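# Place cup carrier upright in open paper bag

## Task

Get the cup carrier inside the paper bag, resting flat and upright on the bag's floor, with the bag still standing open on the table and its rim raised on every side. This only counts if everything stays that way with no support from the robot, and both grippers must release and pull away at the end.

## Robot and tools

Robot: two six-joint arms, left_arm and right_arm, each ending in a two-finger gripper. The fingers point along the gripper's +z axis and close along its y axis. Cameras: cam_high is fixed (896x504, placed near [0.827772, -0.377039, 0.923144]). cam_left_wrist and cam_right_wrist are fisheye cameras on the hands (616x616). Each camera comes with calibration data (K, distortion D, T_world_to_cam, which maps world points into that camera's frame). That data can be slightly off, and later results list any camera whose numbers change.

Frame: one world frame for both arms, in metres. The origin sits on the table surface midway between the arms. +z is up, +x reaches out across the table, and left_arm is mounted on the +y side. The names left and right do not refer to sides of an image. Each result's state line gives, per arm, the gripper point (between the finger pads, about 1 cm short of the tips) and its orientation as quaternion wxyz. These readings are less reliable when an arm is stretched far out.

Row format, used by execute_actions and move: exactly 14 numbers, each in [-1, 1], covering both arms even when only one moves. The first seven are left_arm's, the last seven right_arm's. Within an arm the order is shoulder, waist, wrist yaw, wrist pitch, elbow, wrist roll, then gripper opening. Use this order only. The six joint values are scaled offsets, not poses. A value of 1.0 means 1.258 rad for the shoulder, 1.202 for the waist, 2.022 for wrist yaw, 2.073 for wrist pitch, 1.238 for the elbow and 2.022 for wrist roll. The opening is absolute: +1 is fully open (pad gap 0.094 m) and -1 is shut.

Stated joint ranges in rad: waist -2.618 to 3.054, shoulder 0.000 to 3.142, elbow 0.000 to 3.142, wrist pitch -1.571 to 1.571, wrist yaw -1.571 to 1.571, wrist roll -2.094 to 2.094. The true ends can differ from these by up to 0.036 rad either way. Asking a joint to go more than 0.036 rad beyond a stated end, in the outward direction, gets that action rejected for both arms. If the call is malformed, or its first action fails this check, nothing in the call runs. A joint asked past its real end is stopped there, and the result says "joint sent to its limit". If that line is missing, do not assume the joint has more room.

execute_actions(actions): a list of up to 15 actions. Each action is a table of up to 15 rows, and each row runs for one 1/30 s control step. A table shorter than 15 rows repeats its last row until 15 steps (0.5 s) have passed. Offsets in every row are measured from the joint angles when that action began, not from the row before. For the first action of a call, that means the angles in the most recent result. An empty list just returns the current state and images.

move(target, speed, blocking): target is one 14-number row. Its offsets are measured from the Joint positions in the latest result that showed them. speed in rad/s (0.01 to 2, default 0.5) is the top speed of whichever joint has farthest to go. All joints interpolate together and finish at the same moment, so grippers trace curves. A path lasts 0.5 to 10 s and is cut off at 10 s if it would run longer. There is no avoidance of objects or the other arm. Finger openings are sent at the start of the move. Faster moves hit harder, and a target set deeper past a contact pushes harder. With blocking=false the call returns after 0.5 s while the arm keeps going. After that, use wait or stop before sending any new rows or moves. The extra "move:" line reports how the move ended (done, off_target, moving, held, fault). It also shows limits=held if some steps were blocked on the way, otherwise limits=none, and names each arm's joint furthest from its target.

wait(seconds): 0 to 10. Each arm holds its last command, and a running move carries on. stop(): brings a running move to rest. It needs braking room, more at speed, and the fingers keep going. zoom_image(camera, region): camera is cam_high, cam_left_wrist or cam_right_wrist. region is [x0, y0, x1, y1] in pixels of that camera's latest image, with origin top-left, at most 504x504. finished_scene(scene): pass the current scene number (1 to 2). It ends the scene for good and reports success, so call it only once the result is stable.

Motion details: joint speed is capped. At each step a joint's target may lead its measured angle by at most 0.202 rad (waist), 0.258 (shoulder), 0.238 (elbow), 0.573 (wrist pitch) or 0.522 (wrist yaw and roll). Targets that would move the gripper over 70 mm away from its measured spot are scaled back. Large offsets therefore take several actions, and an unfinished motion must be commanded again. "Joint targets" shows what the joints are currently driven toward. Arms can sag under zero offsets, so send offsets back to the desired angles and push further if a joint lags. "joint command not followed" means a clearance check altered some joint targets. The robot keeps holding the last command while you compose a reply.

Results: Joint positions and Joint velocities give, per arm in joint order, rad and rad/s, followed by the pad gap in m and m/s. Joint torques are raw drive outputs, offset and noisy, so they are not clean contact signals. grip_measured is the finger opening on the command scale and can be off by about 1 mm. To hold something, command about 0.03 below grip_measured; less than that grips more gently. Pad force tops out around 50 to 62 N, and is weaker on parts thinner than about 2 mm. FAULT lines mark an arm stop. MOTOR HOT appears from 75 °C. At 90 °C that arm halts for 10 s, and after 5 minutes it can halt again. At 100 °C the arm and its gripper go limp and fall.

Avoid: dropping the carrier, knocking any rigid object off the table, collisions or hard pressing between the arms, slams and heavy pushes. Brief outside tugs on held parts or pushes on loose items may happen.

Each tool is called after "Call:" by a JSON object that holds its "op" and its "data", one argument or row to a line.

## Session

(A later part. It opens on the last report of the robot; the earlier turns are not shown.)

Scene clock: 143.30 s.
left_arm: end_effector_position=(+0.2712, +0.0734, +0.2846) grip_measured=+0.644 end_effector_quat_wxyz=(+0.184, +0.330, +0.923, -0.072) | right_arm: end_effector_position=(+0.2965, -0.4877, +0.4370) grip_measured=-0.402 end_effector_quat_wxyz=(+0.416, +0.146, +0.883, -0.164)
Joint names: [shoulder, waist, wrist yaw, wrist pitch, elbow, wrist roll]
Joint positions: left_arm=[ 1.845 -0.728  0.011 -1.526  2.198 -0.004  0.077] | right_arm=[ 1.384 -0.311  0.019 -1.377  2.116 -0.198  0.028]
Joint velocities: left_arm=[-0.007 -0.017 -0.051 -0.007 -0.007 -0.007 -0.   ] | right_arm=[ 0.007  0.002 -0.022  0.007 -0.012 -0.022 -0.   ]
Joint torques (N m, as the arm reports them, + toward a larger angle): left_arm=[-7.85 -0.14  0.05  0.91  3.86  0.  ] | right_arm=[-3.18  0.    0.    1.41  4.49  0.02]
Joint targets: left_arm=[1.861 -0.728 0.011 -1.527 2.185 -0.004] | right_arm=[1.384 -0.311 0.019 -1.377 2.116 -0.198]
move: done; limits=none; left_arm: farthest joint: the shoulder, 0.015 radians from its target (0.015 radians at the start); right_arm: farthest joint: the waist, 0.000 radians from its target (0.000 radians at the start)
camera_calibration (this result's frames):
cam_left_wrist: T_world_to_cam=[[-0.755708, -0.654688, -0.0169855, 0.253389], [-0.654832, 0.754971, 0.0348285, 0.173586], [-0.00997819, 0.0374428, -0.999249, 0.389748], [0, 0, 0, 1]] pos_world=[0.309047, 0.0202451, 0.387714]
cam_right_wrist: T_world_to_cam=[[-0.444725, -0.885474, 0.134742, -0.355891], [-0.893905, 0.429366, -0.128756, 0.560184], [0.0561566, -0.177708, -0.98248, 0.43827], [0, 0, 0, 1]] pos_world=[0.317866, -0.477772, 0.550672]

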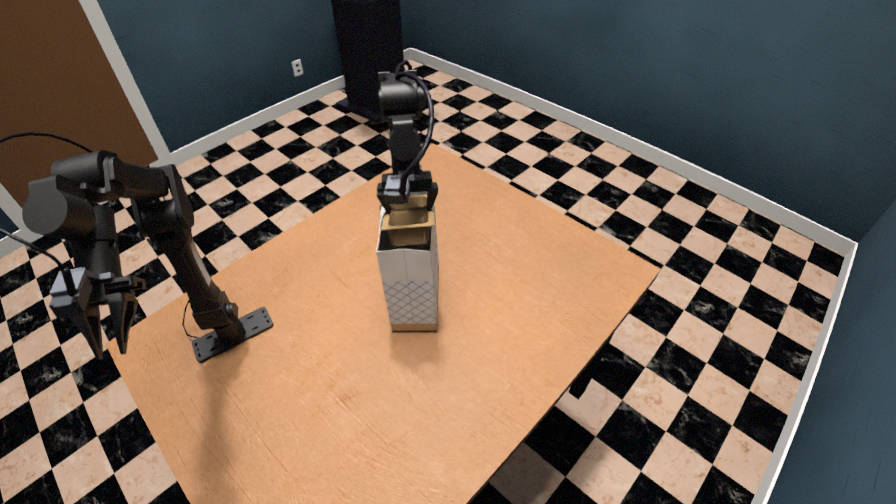

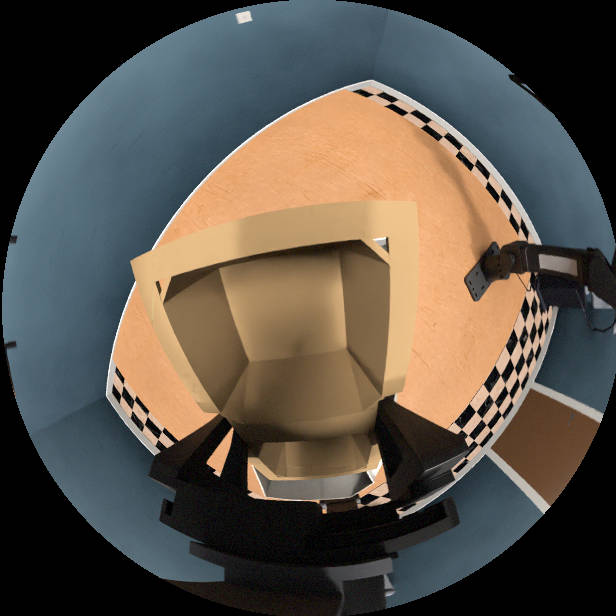

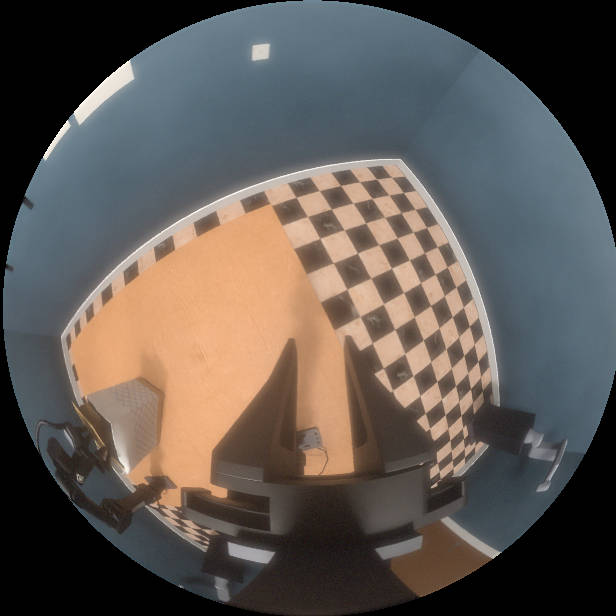

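Call:
{"op": "move", "data": {
  "target": [0,0,0,0,0.07,0,0.6,0,0,0,0,0,0,-0.4],
  "speed": 0.1
}}

Call:
{"op": "move", "data": {
  "target": [0,-0.028,0,0,0,0,0.6,0,0,0,0,0,0,-0.4],
  "speed": 0.05
}}

Call:
{"op": "zoom_image", "data": {
  "camera": "cam_high",
  "region": [330,160,510,340]
}}

Call:
{"op": "zoom_image", "data": {
  "camera": "cam_left_wrist",
  "region": [200,380,430,530]
}}

Scene clock: 145.40 s.
left_arm: end_effector_position=(+0.2751, +0.0701, +0.3049) grip_measured=+0.644 end_effector_quat_wxyz=(+0.214, +0.328, +0.916, -0.083) | right_arm: end_effector_position=(+0.2965, -0.4877, +0.4370) grip_measured=-0.402 end_effector_quat_wxyz=(+0.416, +0.146, +0.883, -0.164)
Joint names: [shoulder, waist, wrist yaw, wrist pitch, elbow, wrist roll]
Joint positions: left_arm=[ 1.845 -0.728  0.011 -1.526  2.264 -0.004  0.077] | right_arm=[ 1.384 -0.311  0.019 -1.377  2.116 -0.198  0.028]
Joint velocities: left_arm=[ 0.002  0.007 -0.051 -0.081 -0.002 -0.066 -0.   ] | right_arm=[-0.012 -0.002  0.007  0.081  0.002 -0.007  0.   ]
Joint torques (N m, as the arm reports them, + toward a larger angle): left_arm=[-8.97 -0.09  0.    1.09  6.04 -0.01] | right_arm=[-3.19 -0.01  0.01  1.4   4.47  0.02]
Joint targets: left_arm=[1.845 -0.728 0.011 -1.526 2.285 -0.004] | right_arm=[1.384 -0.311 0.019 -1.377 2.116 -0.198]
move: done; limits=none; left_arm: farthest joint: the elbow, 0.020 radians from its target (0.086 radians at the start); right_arm: farthest joint: the waist, 0.000 radians from its target (0.000 radians at the start)
camera_calibration (this result's frames):
cam_left_wrist: T_world_to_cam=[[-0.754563, -0.655632, -0.0279643, 0.257695], [-0.654949, 0.755068, -0.030235, 0.197827], [0.040938, -0.00449899, -0.999152, 0.39912], [0, 0, 0, 1]] pos_world=[0.307674, 0.0213757, 0.411969]
cam_right_wrist: T_world_to_cam=[[-0.444725, -0.885474, 0.134742, -0.355891], [-0.893905, 0.429366, -0.128756, 0.560184], [0.0561566, -0.177708, -0.98248, 0.43827], [0, 0, 0, 1]] pos_world=[0.317866, -0.477772, 0.550672]

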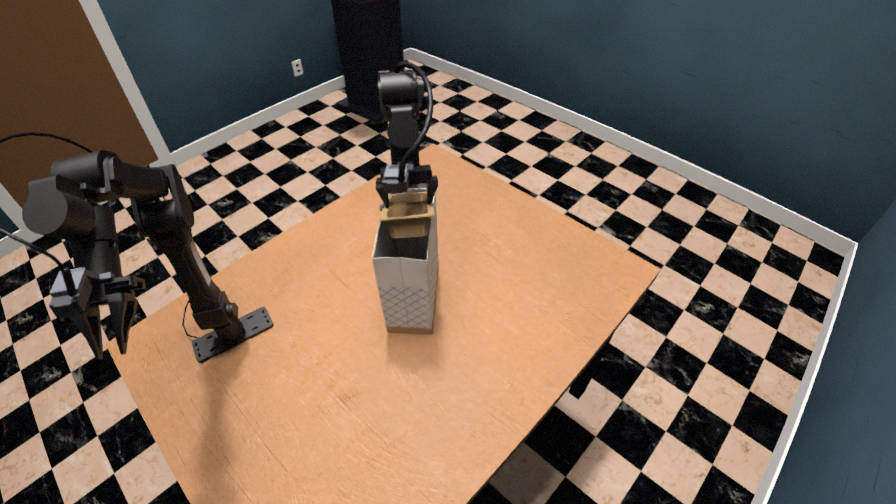

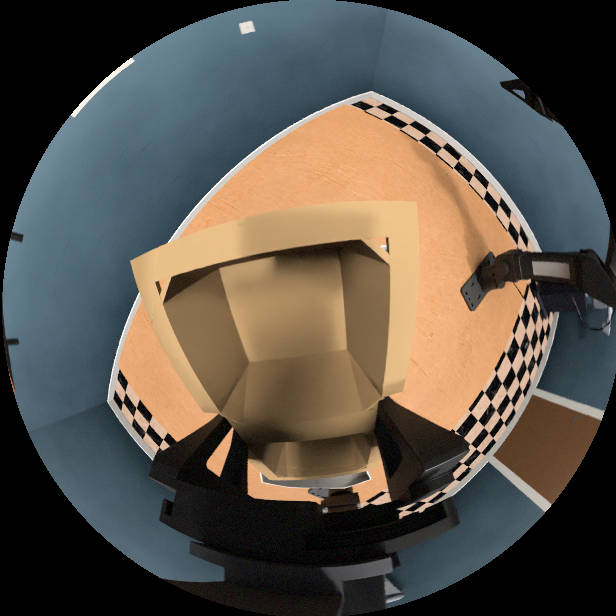

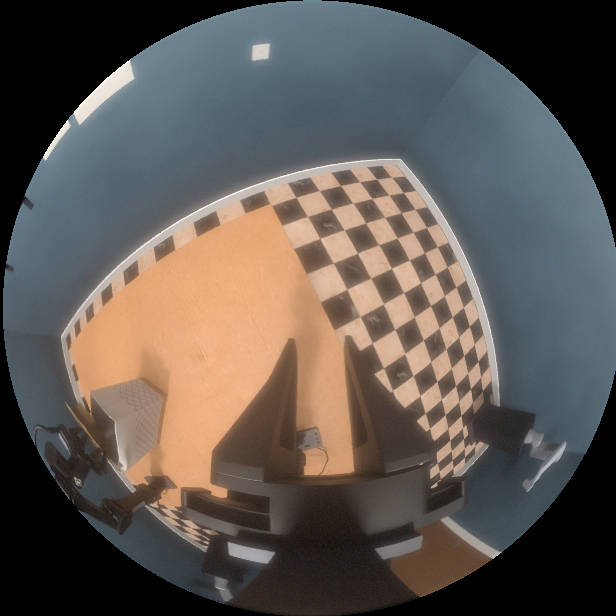

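Scene clock: 146.37 s.
left_arm: end_effector_position=(+0.2684, +0.0622, +0.3049) grip_measured=+0.644 end_effector_quat_wxyz=(+0.213, +0.340, +0.912, -0.086) | right_arm: end_effector_position=(+0.2965, -0.4877, +0.4370) grip_measured=-0.402 end_effector_quat_wxyz=(+0.416, +0.146, +0.883, -0.164)
Joint names: [shoulder, waist, wrist yaw, wrist pitch, elbow, wrist roll]
Joint positions: left_arm=[ 1.845 -0.754  0.011 -1.526  2.264 -0.004  0.077] | right_arm=[ 1.384 -0.311  0.019 -1.377  2.116 -0.198  0.028]
Joint velocities: left_arm=[-0.017  0.002 -0.007  0.066  0.007 -0.007 -0.001] | right_arm=[-0.007 -0.027 -0.037 -0.007  0.017 -0.007 -0.   ]
Joint torques (N m, as the arm reports them, + toward a larger angle): left_arm=[-8.9  -0.62  0.06  1.07  4.74  0.  ] | right_arm=[-3.18  0.    0.01  1.41  4.47  0.02]
Joint targets: left_arm=[1.845 -0.762 0.011 -1.526 2.264 -0.004] | right_arm=[1.384 -0.311 0.019 -1.377 2.116 -0.198]
move: done; limits=none; left_arm: farthest joint: the waist, 0.008 radians from its target (0.033 radians at the start); right_arm: farthest joint: the waist, 0.000 radians from its target (0.000 radians at the start)
camera_calibration (this result's frames):
cam_left_wrist: T_world_to_cam=[[-0.771315, -0.63584, -0.0279643, 0.250655], [-0.635145, 0.771801, -0.030235, 0.193047], [0.0408075, -0.00555931, -0.999152, 0.399462], [0, 0, 0, 1]] pos_world=[0.299645, 0.012603, 0.411969]
cam_right_wrist: T_world_to_cam=[[-0.444725, -0.885474, 0.134742, -0.355891], [-0.893905, 0.429366, -0.128756, 0.560184], [0.0561566, -0.177708, -0.98248, 0.43827], [0, 0, 0, 1]] pos_world=[0.317866, -0.477772, 0.550672]

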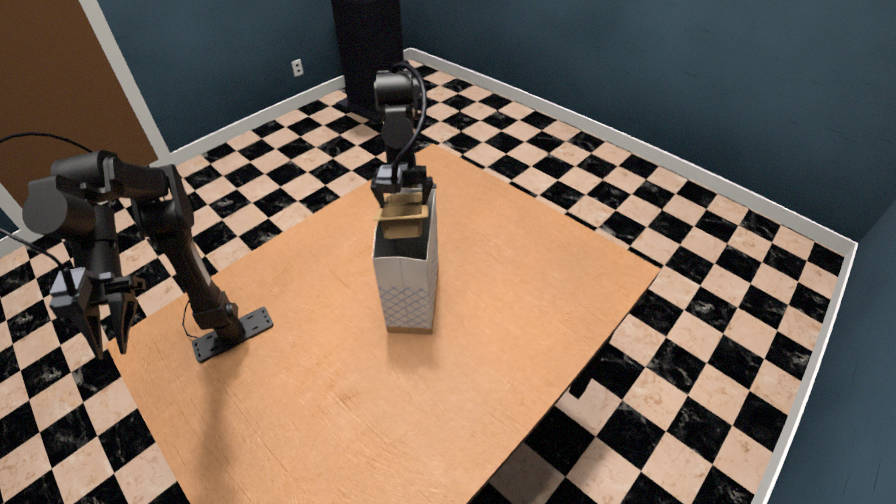

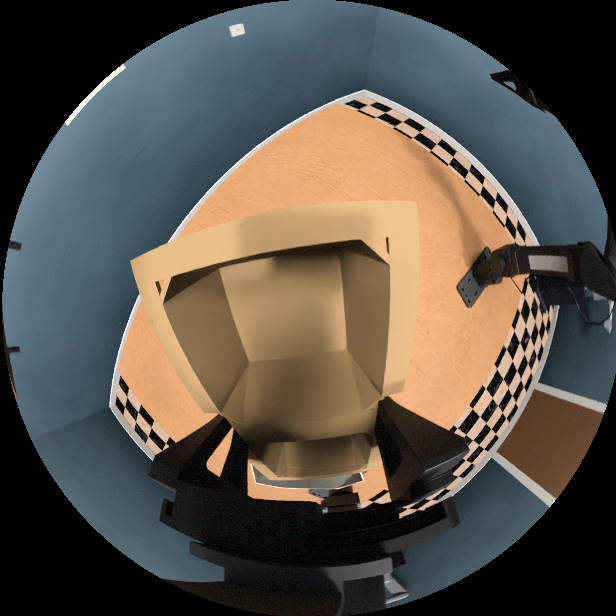

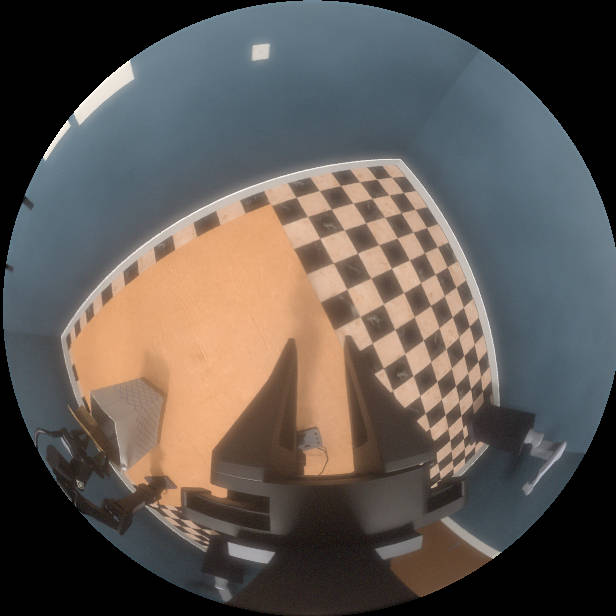

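Region (330, 160, 510, 340) of cam_high's 896x504 image, scaled by 2.800, with more detail than that image has.

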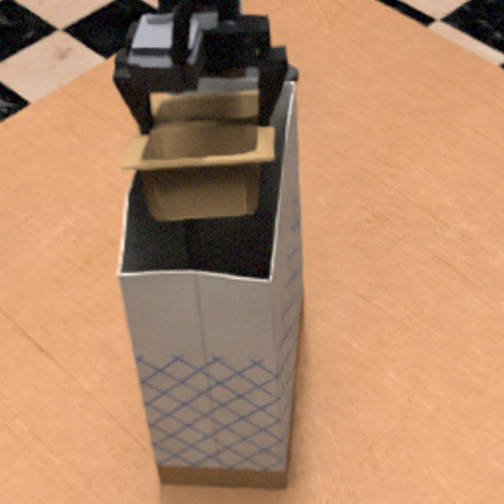

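Region (200, 380, 430, 530) of cam_left_wrist's 616x616 image, scaled by 2.191, with more detail than that image has; it fills the top 329 rows of this view, and the rest is white.

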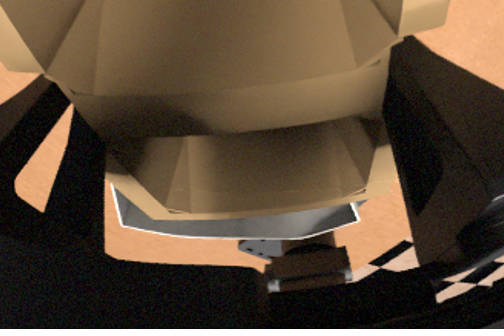

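Call:
{"op": "move", "data": {
  "target": [0,-0.011,0,0,0,0.043,0.6,0,0,0,0,0,0,-0.4],
  "speed": 0.1
}}

Call:
{"op": "move", "data": {
  "target": [0.01,0,0,0,-0.05,0,0.6,0,0,0,0,0,0,-0.4],
  "speed": 0.05
}}

Call:
{"op": "zoom_image", "data": {
  "camera": "cam_high",
  "region": [350,160,470,280]
}}

Call:
{"op": "zoom_image", "data": {
  "camera": "cam_left_wrist",
  "region": [200,380,430,530]
}}

Scene clock: 149.10 s.
left_arm: end_effector_position=(+0.2669, +0.0605, +0.3049) grip_measured=+0.644 end_effector_quat_wxyz=(+0.216, +0.378, +0.897, -0.078) | right_arm: end_effector_position=(+0.2965, -0.4877, +0.4370) grip_measured=-0.402 end_effector_quat_wxyz=(+0.416, +0.146, +0.883, -0.164)
Joint names: [shoulder, waist, wrist yaw, wrist pitch, elbow, wrist roll]
Joint positions: left_arm=[ 1.845 -0.76   0.011 -1.526  2.264  0.076  0.077] | right_arm=[ 1.384 -0.311  0.019 -1.377  2.116 -0.198  0.028]
Joint velocities: left_arm=[-0.012 -0.002 -0.022 -0.095 -0.002  0.037  0.001] | right_arm=[-0.007 -0.012  0.007 -0.007  0.007 -0.081 -0.001]
Joint torques (N m, as the arm reports them, + toward a larger angle): left_arm=[-8.99 -0.55  0.    1.02  4.83  0.06] | right_arm=[-3.17  0.01  0.01  1.4   4.48  0.01]
Joint targets: left_arm=[1.845 -0.768 0.011 -1.526 2.264 0.083] | right_arm=[1.384 -0.311 0.019 -1.377 2.116 -0.198]
move: done; limits=none; left_arm: farthest joint: the waist, 0.007 radians from its target (0.013 radians at the start); right_arm: farthest joint: the waist, 0.000 radians from its target (0.000 radians at the start)
camera_calibration (this result's frames):
cam_left_wrist: T_world_to_cam=[[-0.816632, -0.573726, -0.0628535, 0.267362], [-0.573464, 0.818881, -0.0239416, 0.172191], [0.0652055, 0.0164927, -0.997736, 0.391238], [0, 0, 0, 1]] pos_world=[0.29157, 0.00593604, 0.411279]
cam_right_wrist: T_world_to_cam=[[-0.444725, -0.885474, 0.134742, -0.355891], [-0.893905, 0.429366, -0.128756, 0.560184], [0.0561566, -0.177708, -0.98248, 0.43827], [0, 0, 0, 1]] pos_world=[0.317866, -0.477772, 0.550672]

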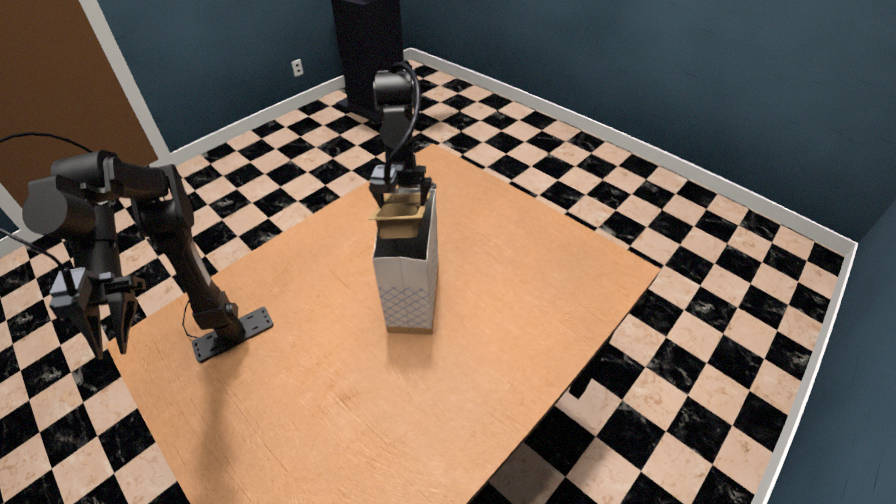

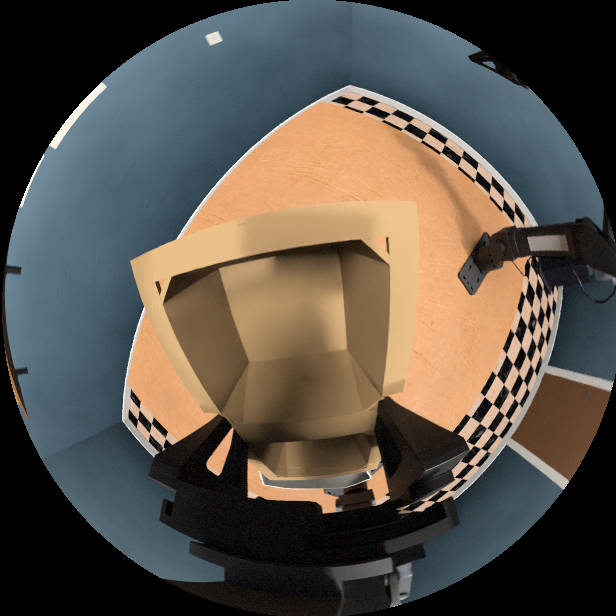

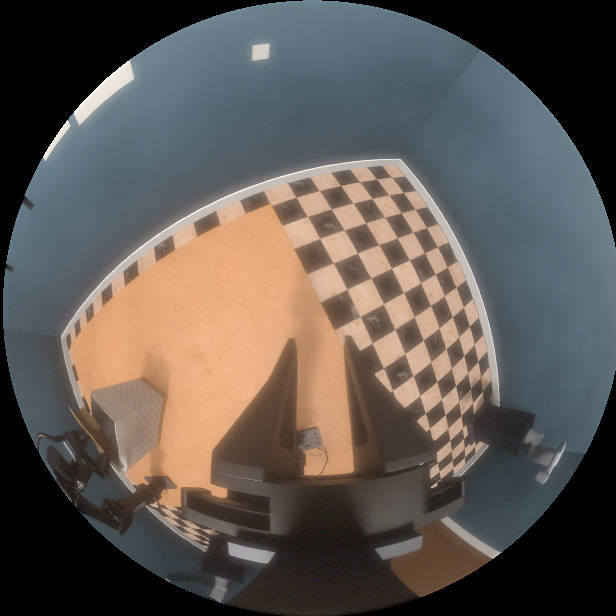

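Scene clock: 150.60 s.
left_arm: end_effector_position=(+0.2641, +0.0629, +0.2901) grip_measured=+0.644 end_effector_quat_wxyz=(+0.194, +0.380, +0.902, -0.071) | right_arm: end_effector_position=(+0.2965, -0.4877, +0.4370) grip_measured=-0.402 end_effector_quat_wxyz=(+0.416, +0.146, +0.883, -0.164)
Joint names: [shoulder, waist, wrist yaw, wrist pitch, elbow, wrist roll]
Joint positions: left_arm=[ 1.845 -0.76   0.011 -1.526  2.216  0.076  0.077] | right_arm=[ 1.384 -0.311  0.019 -1.377  2.116 -0.198  0.028]
Joint velocities: left_arm=[-0.012 -0.002  0.022 -0.007 -0.017 -0.007  0.001] | right_arm=[-0.002 -0.007 -0.037  0.022 -0.022 -0.066 -0.001]
Joint torques (N m, as the arm reports them, + toward a larger angle): left_arm=[-8.38 -0.04  0.04  1.01  4.01  0.  ] | right_arm=[-3.17  0.01  0.01  1.41  4.48  0.02]
Joint targets: left_arm=[1.858 -0.760 0.011 -1.526 2.203 0.076] | right_arm=[1.384 -0.311 0.019 -1.377 2.116 -0.198]
move: done; limits=none; left_arm: farthest joint: the elbow, 0.014 radians from its target (0.062 radians at the start); right_arm: farthest joint: the waist, 0.000 radians from its target (0.000 radians at the start)
camera_calibration (this result's frames):
cam_left_wrist: T_world_to_cam=[[-0.818697, -0.571912, -0.0514922, 0.262713], [-0.573485, 0.8189, 0.0227526, 0.154774], [0.0291545, 0.0481575, -0.998414, 0.384303], [0, 0, 0, 1]] pos_world=[0.292639, 0.0049975, 0.3937]
cam_right_wrist: T_world_to_cam=[[-0.444725, -0.885474, 0.134742, -0.355891], [-0.893905, 0.429366, -0.128756, 0.560184], [0.0561566, -0.177708, -0.98248, 0.43827], [0, 0, 0, 1]] pos_world=[0.317866, -0.477772, 0.550672]

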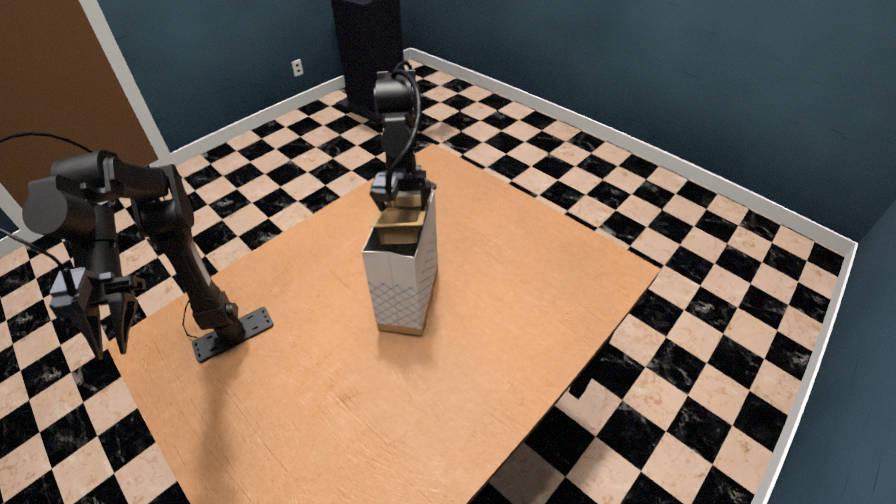

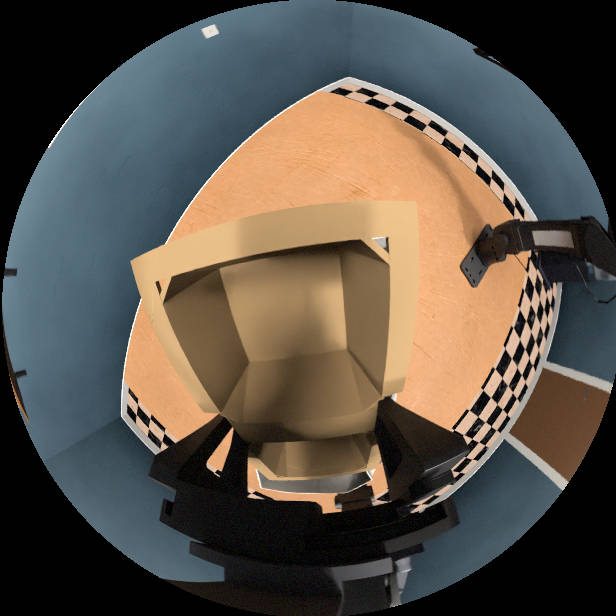

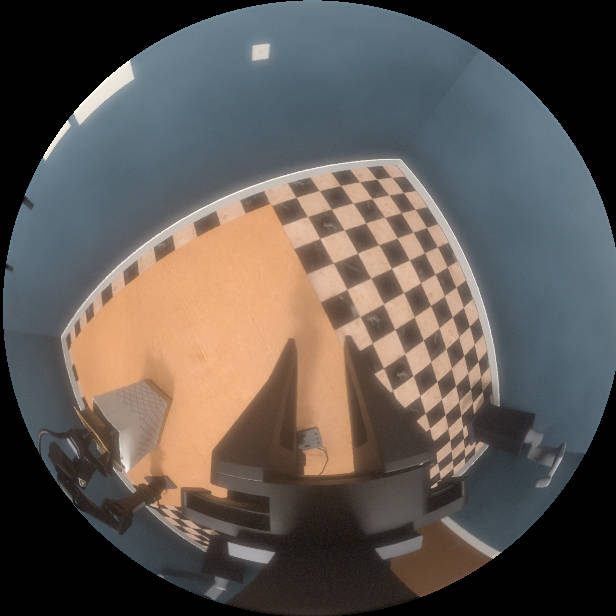

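Region (350, 160, 470, 280) of cam_high's 896x504 image, scaled by 4.200, with more detail than that image has.

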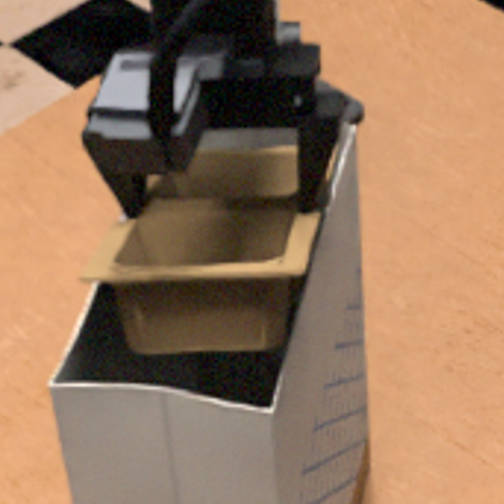

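Region (200, 380, 430, 530) of cam_left_wrist's 616x616 image, scaled by 2.191, with more detail than that image has; it fills the top 329 rows of this view, and the rest is white.

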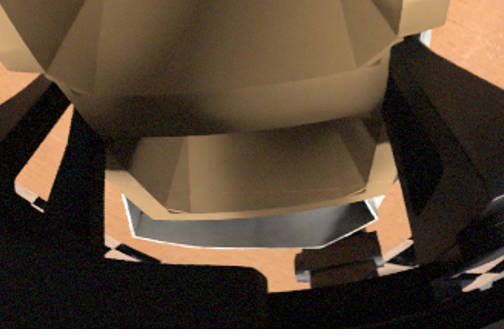

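Call:
{"op": "move", "data": {
  "target": [0,0,0,0,0.13,0,0.6,0,0,0,0,0,0,-0.4],
  "speed": 0.15
}}

Call:
{"op": "move", "data": {
  "target": [0,0,0,0,0.15,0,0.6,0,0,0,0,0,0,-0.4],
  "speed": 0.3
}}

Call:
{"op": "zoom_image", "data": {
  "camera": "cam_high",
  "region": [330,160,470,300]
}}

Scene clock: 152.70 s.
left_arm: end_effector_position=(+0.2706, +0.0572, +0.3340) grip_measured=+0.644 end_effector_quat_wxyz=(+0.259, +0.374, +0.886, -0.092) | right_arm: end_effector_position=(+0.2965, -0.4877, +0.4370) grip_measured=-0.402 end_effector_quat_wxyz=(+0.416, +0.146, +0.883, -0.164)
Joint names: [shoulder, waist, wrist yaw, wrist pitch, elbow, wrist roll]
Joint positions: left_arm=[ 1.845 -0.76   0.011 -1.526  2.357  0.076  0.077] | right_arm=[ 1.384 -0.311  0.019 -1.377  2.116 -0.198  0.028]
Joint velocities: left_arm=[-0.012  0.007  0.051  0.022  0.002 -0.022 -0.001] | right_arm=[-0.012  0.002  0.022  0.007 -0.012  0.007  0.001]
Joint torques (N m, as the arm reports them, + toward a larger angle): left_arm=[-8.68 -0.04  0.    1.27  6.14  0.  ] | right_arm=[-3.18  0.    0.01  1.4   4.5   0.02]
Joint targets: left_arm=[1.845 -0.760 0.011 -1.526 2.377 0.076] | right_arm=[1.384 -0.311 0.019 -1.377 2.116 -0.198]
move: done; limits=none; left_arm: farthest joint: the elbow, 0.020 radians from its target (0.161 radians at the start); right_arm: farthest joint: the waist, 0.000 radians from its target (0.000 radians at the start)
camera_calibration (this result's frames):
cam_left_wrist: T_world_to_cam=[[-0.811503, -0.578231, -0.084332, 0.276394], [-0.568665, 0.814667, -0.113744, 0.206635], [0.134473, -0.0443472, -0.989924, 0.402134], [0, 0, 0, 1]] pos_world=[0.287724, 0.00931403, 0.444895]
cam_right_wrist: T_world_to_cam=[[-0.444725, -0.885474, 0.134742, -0.355891], [-0.893905, 0.429366, -0.128756, 0.560184], [0.0561566, -0.177708, -0.98248, 0.43827], [0, 0, 0, 1]] pos_world=[0.317866, -0.477772, 0.550672]

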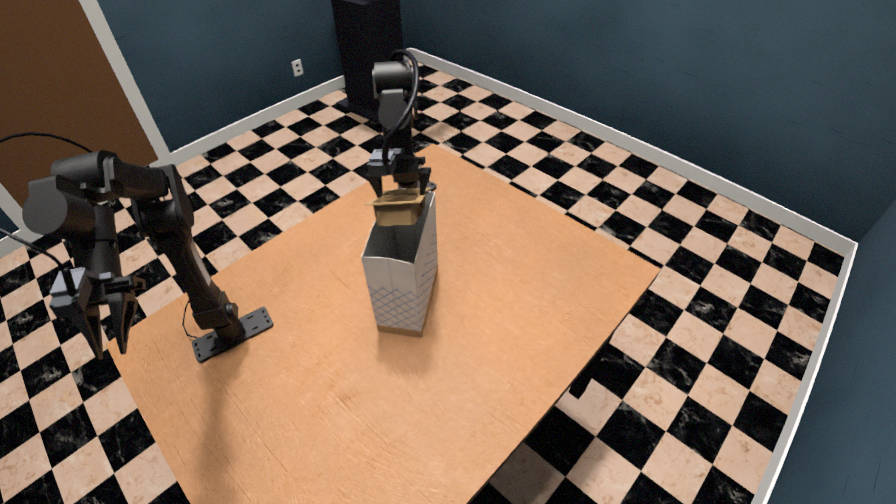

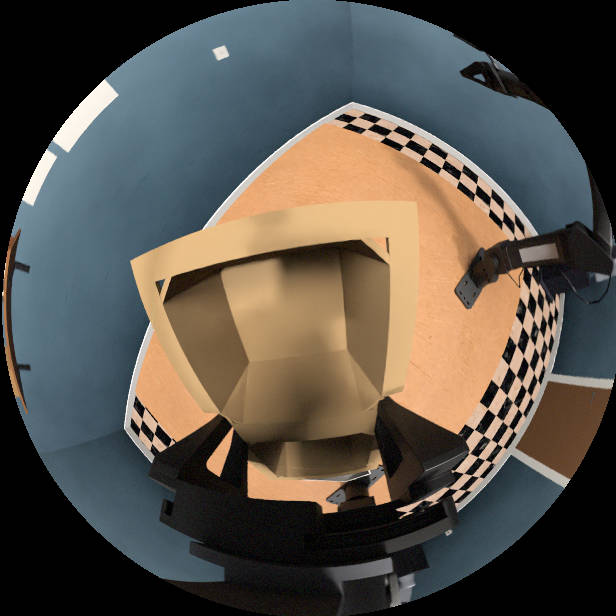

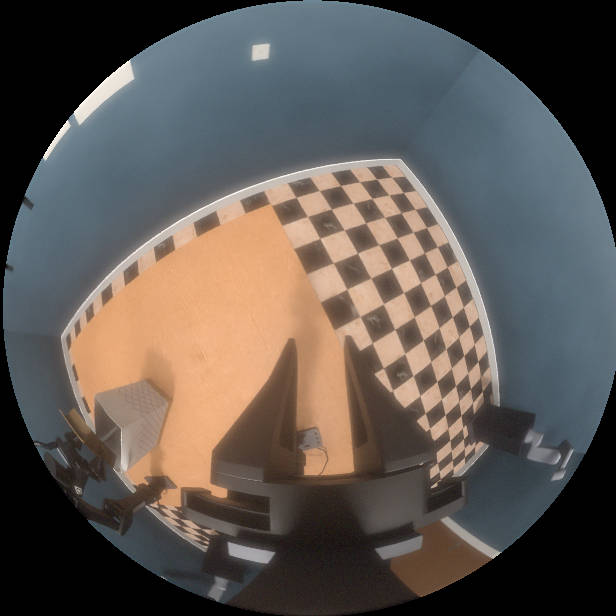

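Scene clock: 153.67 s.
left_arm: end_effector_position=(+0.2721, +0.0559, +0.3871) grip_measured=+0.644 end_effector_quat_wxyz=(+0.334, +0.364, +0.861, -0.117) | right_arm: end_effector_position=(+0.2965, -0.4877, +0.4370) grip_measured=-0.402 end_effector_quat_wxyz=(+0.416, +0.146, +0.883, -0.164)
Joint names: [shoulder, waist, wrist yaw, wrist pitch, elbow, wrist roll]
Joint positions: left_arm=[ 1.845 -0.76   0.011 -1.527  2.525  0.076  0.077] | right_arm=[ 1.384 -0.311  0.019 -1.377  2.116 -0.198  0.028]
Joint velocities: left_arm=[-0.017 -0.012 -0.022 -0.051 -0.002 -0.022  0.   ] | right_arm=[-0.007  0.012  0.007  0.007 -0.002 -0.007  0.   ]
Joint torques (N m, as the arm reports them, + toward a larger angle): left_arm=[-8.26 -0.06 -0.02  1.46  5.31  0.03] | right_arm=[-3.17  0.    0.    1.4   4.47  0.01]
Joint targets: left_arm=[1.845 -0.760 0.011 -1.526 2.543 0.076] | right_arm=[1.384 -0.311 0.019 -1.377 2.116 -0.198]
move: done; limits=none; left_arm: farthest joint: the elbow, 0.018 radians from its target (0.186 radians at the start); right_arm: farthest joint: the waist, 0.000 radians from its target (0.000 radians at the start)
camera_calibration (this result's frames):
cam_left_wrist: T_world_to_cam=[[-0.798543, -0.589614, -0.121177, 0.292708], [-0.544279, 0.793247, -0.272984, 0.270823], [0.257079, -0.152036, -0.954356, 0.413392], [0, 0, 0, 1]] pos_world=[0.274869, 0.0206052, 0.503923]
cam_right_wrist: T_world_to_cam=[[-0.444725, -0.885474, 0.134742, -0.355891], [-0.893905, 0.429366, -0.128756, 0.560184], [0.0561566, -0.177708, -0.98248, 0.43827], [0, 0, 0, 1]] pos_world=[0.317866, -0.477772, 0.550672]

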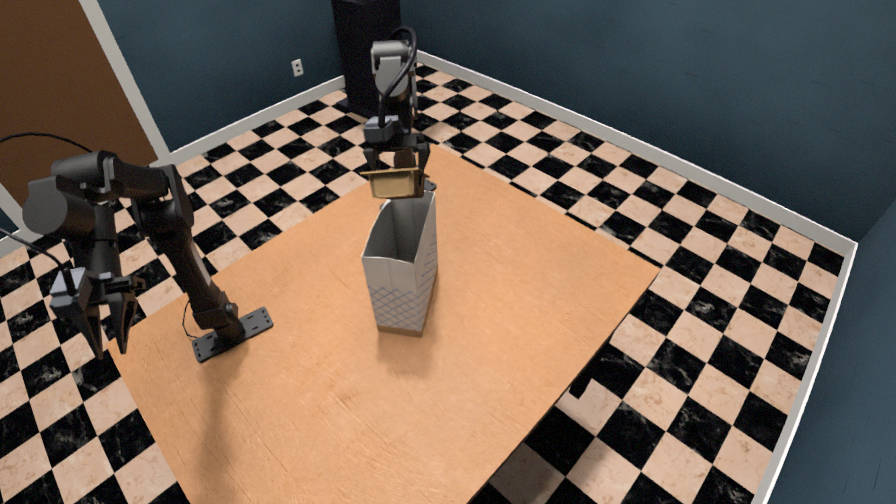

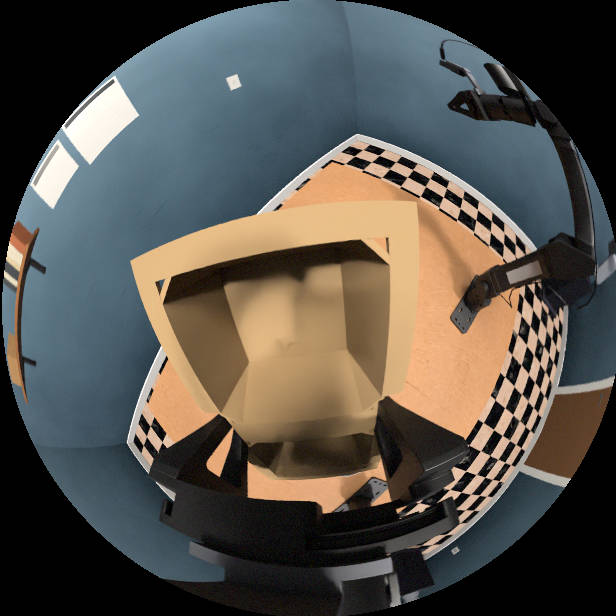

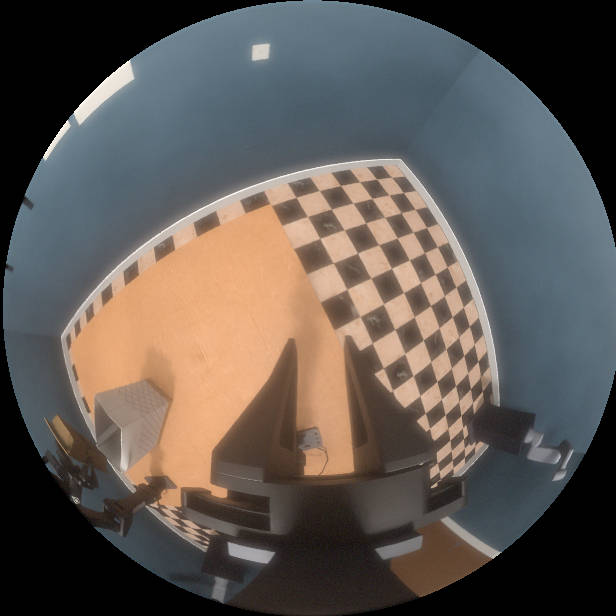

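Region (330, 160, 470, 300) of cam_high's 896x504 image, scaled by 3.600, with more detail than that image has.

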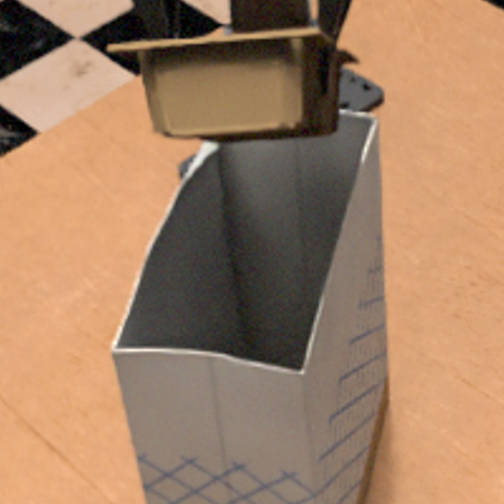

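Call:
{"op": "move", "data": {
  "target": [0.068,-0.031,0,0,-0.11,0.043,0.6,0,0,0,0,0,0,-0.4],
  "speed": 0.15
}}

Call:
{"op": "zoom_image", "data": {
  "camera": "cam_high",
  "region": [330,160,470,300]
}}

Call:
{"op": "zoom_image", "data": {
  "camera": "cam_left_wrist",
  "region": [200,380,430,530]
}}

Scene clock: 157.63 s.
left_arm: end_effector_position=(+0.2759, +0.0357, +0.3154) grip_measured=+0.644 end_effector_quat_wxyz=(+0.243, +0.424, +0.869, -0.080) | right_arm: end_effector_position=(+0.2965, -0.4877, +0.4370) grip_measured=-0.402 end_effector_quat_wxyz=(+0.416, +0.146, +0.883, -0.164)
Joint names: [shoulder, waist, wrist yaw, wrist pitch, elbow, wrist roll]
Joint positions: left_arm=[ 1.926 -0.79   0.011 -1.526  2.399  0.155  0.077] | right_arm=[ 1.384 -0.311  0.019 -1.377  2.116 -0.198  0.028]
Joint velocities: left_arm=[-0.007  0.002 -0.022 -0.051 -0.002  0.007  0.   ] | right_arm=[-0.012 -0.007  0.037 -0.022 -0.007  0.007  0.   ]
Joint torques (N m, as the arm reports them, + toward a larger angle): left_arm=[-9.25 -0.41  0.03  1.14  4.06  0.02] | right_arm=[-3.18  0.    0.01  1.41  4.49  0.02]
Joint targets: left_arm=[1.931 -0.797 0.011 -1.526 2.389 0.162] | right_arm=[1.384 -0.311 0.019 -1.377 2.116 -0.198]
move: done; limits=none; left_arm: farthest joint: the elbow, 0.010 radians from its target (0.136 radians at the start); right_arm: farthest joint: the waist, 0.000 radians from its target (0.000 radians at the start)
camera_calibration (this result's frames):
cam_left_wrist: T_world_to_cam=[[-0.864073, -0.490359, -0.113688, 0.287328], [-0.48577, 0.871516, -0.0669885, 0.185409], [0.13193, -0.00265669, -0.991256, 0.381745], [0, 0, 0, 1]] pos_world=[0.287975, -0.0196788, 0.423493]
cam_right_wrist: T_world_to_cam=[[-0.444725, -0.885474, 0.134742, -0.355891], [-0.893905, 0.429366, -0.128756, 0.560184], [0.0561566, -0.177708, -0.98248, 0.43827], [0, 0, 0, 1]] pos_world=[0.317866, -0.477772, 0.550672]

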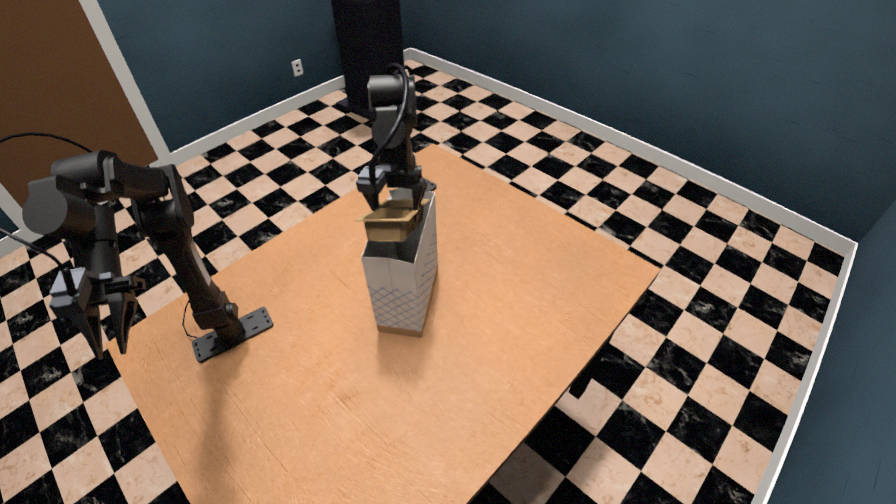

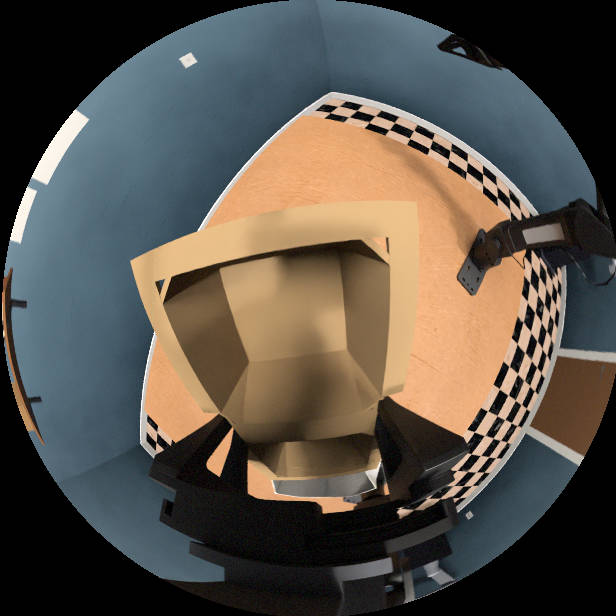

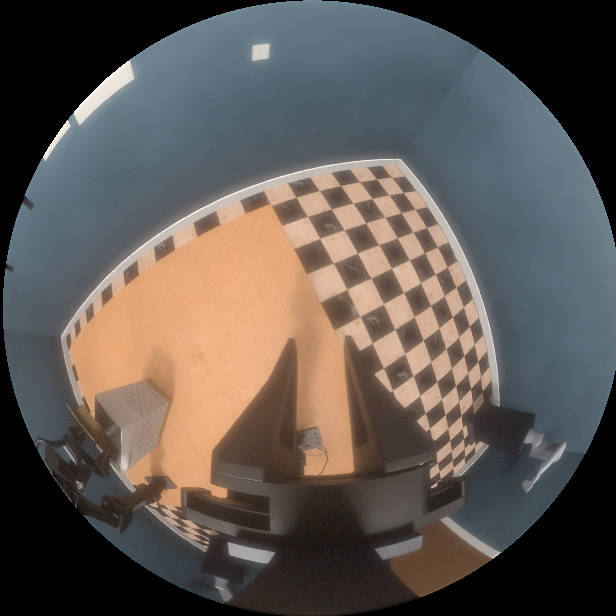

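Region (330, 160, 470, 300) of cam_high's 896x504 image, scaled by 3.600, with more detail than that image has.

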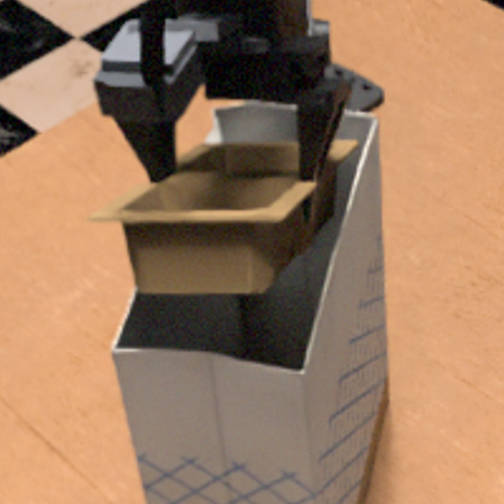

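Region (200, 380, 430, 530) of cam_left_wrist's 616x616 image, scaled by 2.191, with more detail than that image has; it fills the top 329 rows of this view, and the rest is white.

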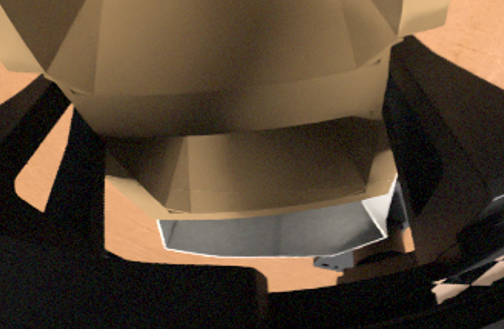

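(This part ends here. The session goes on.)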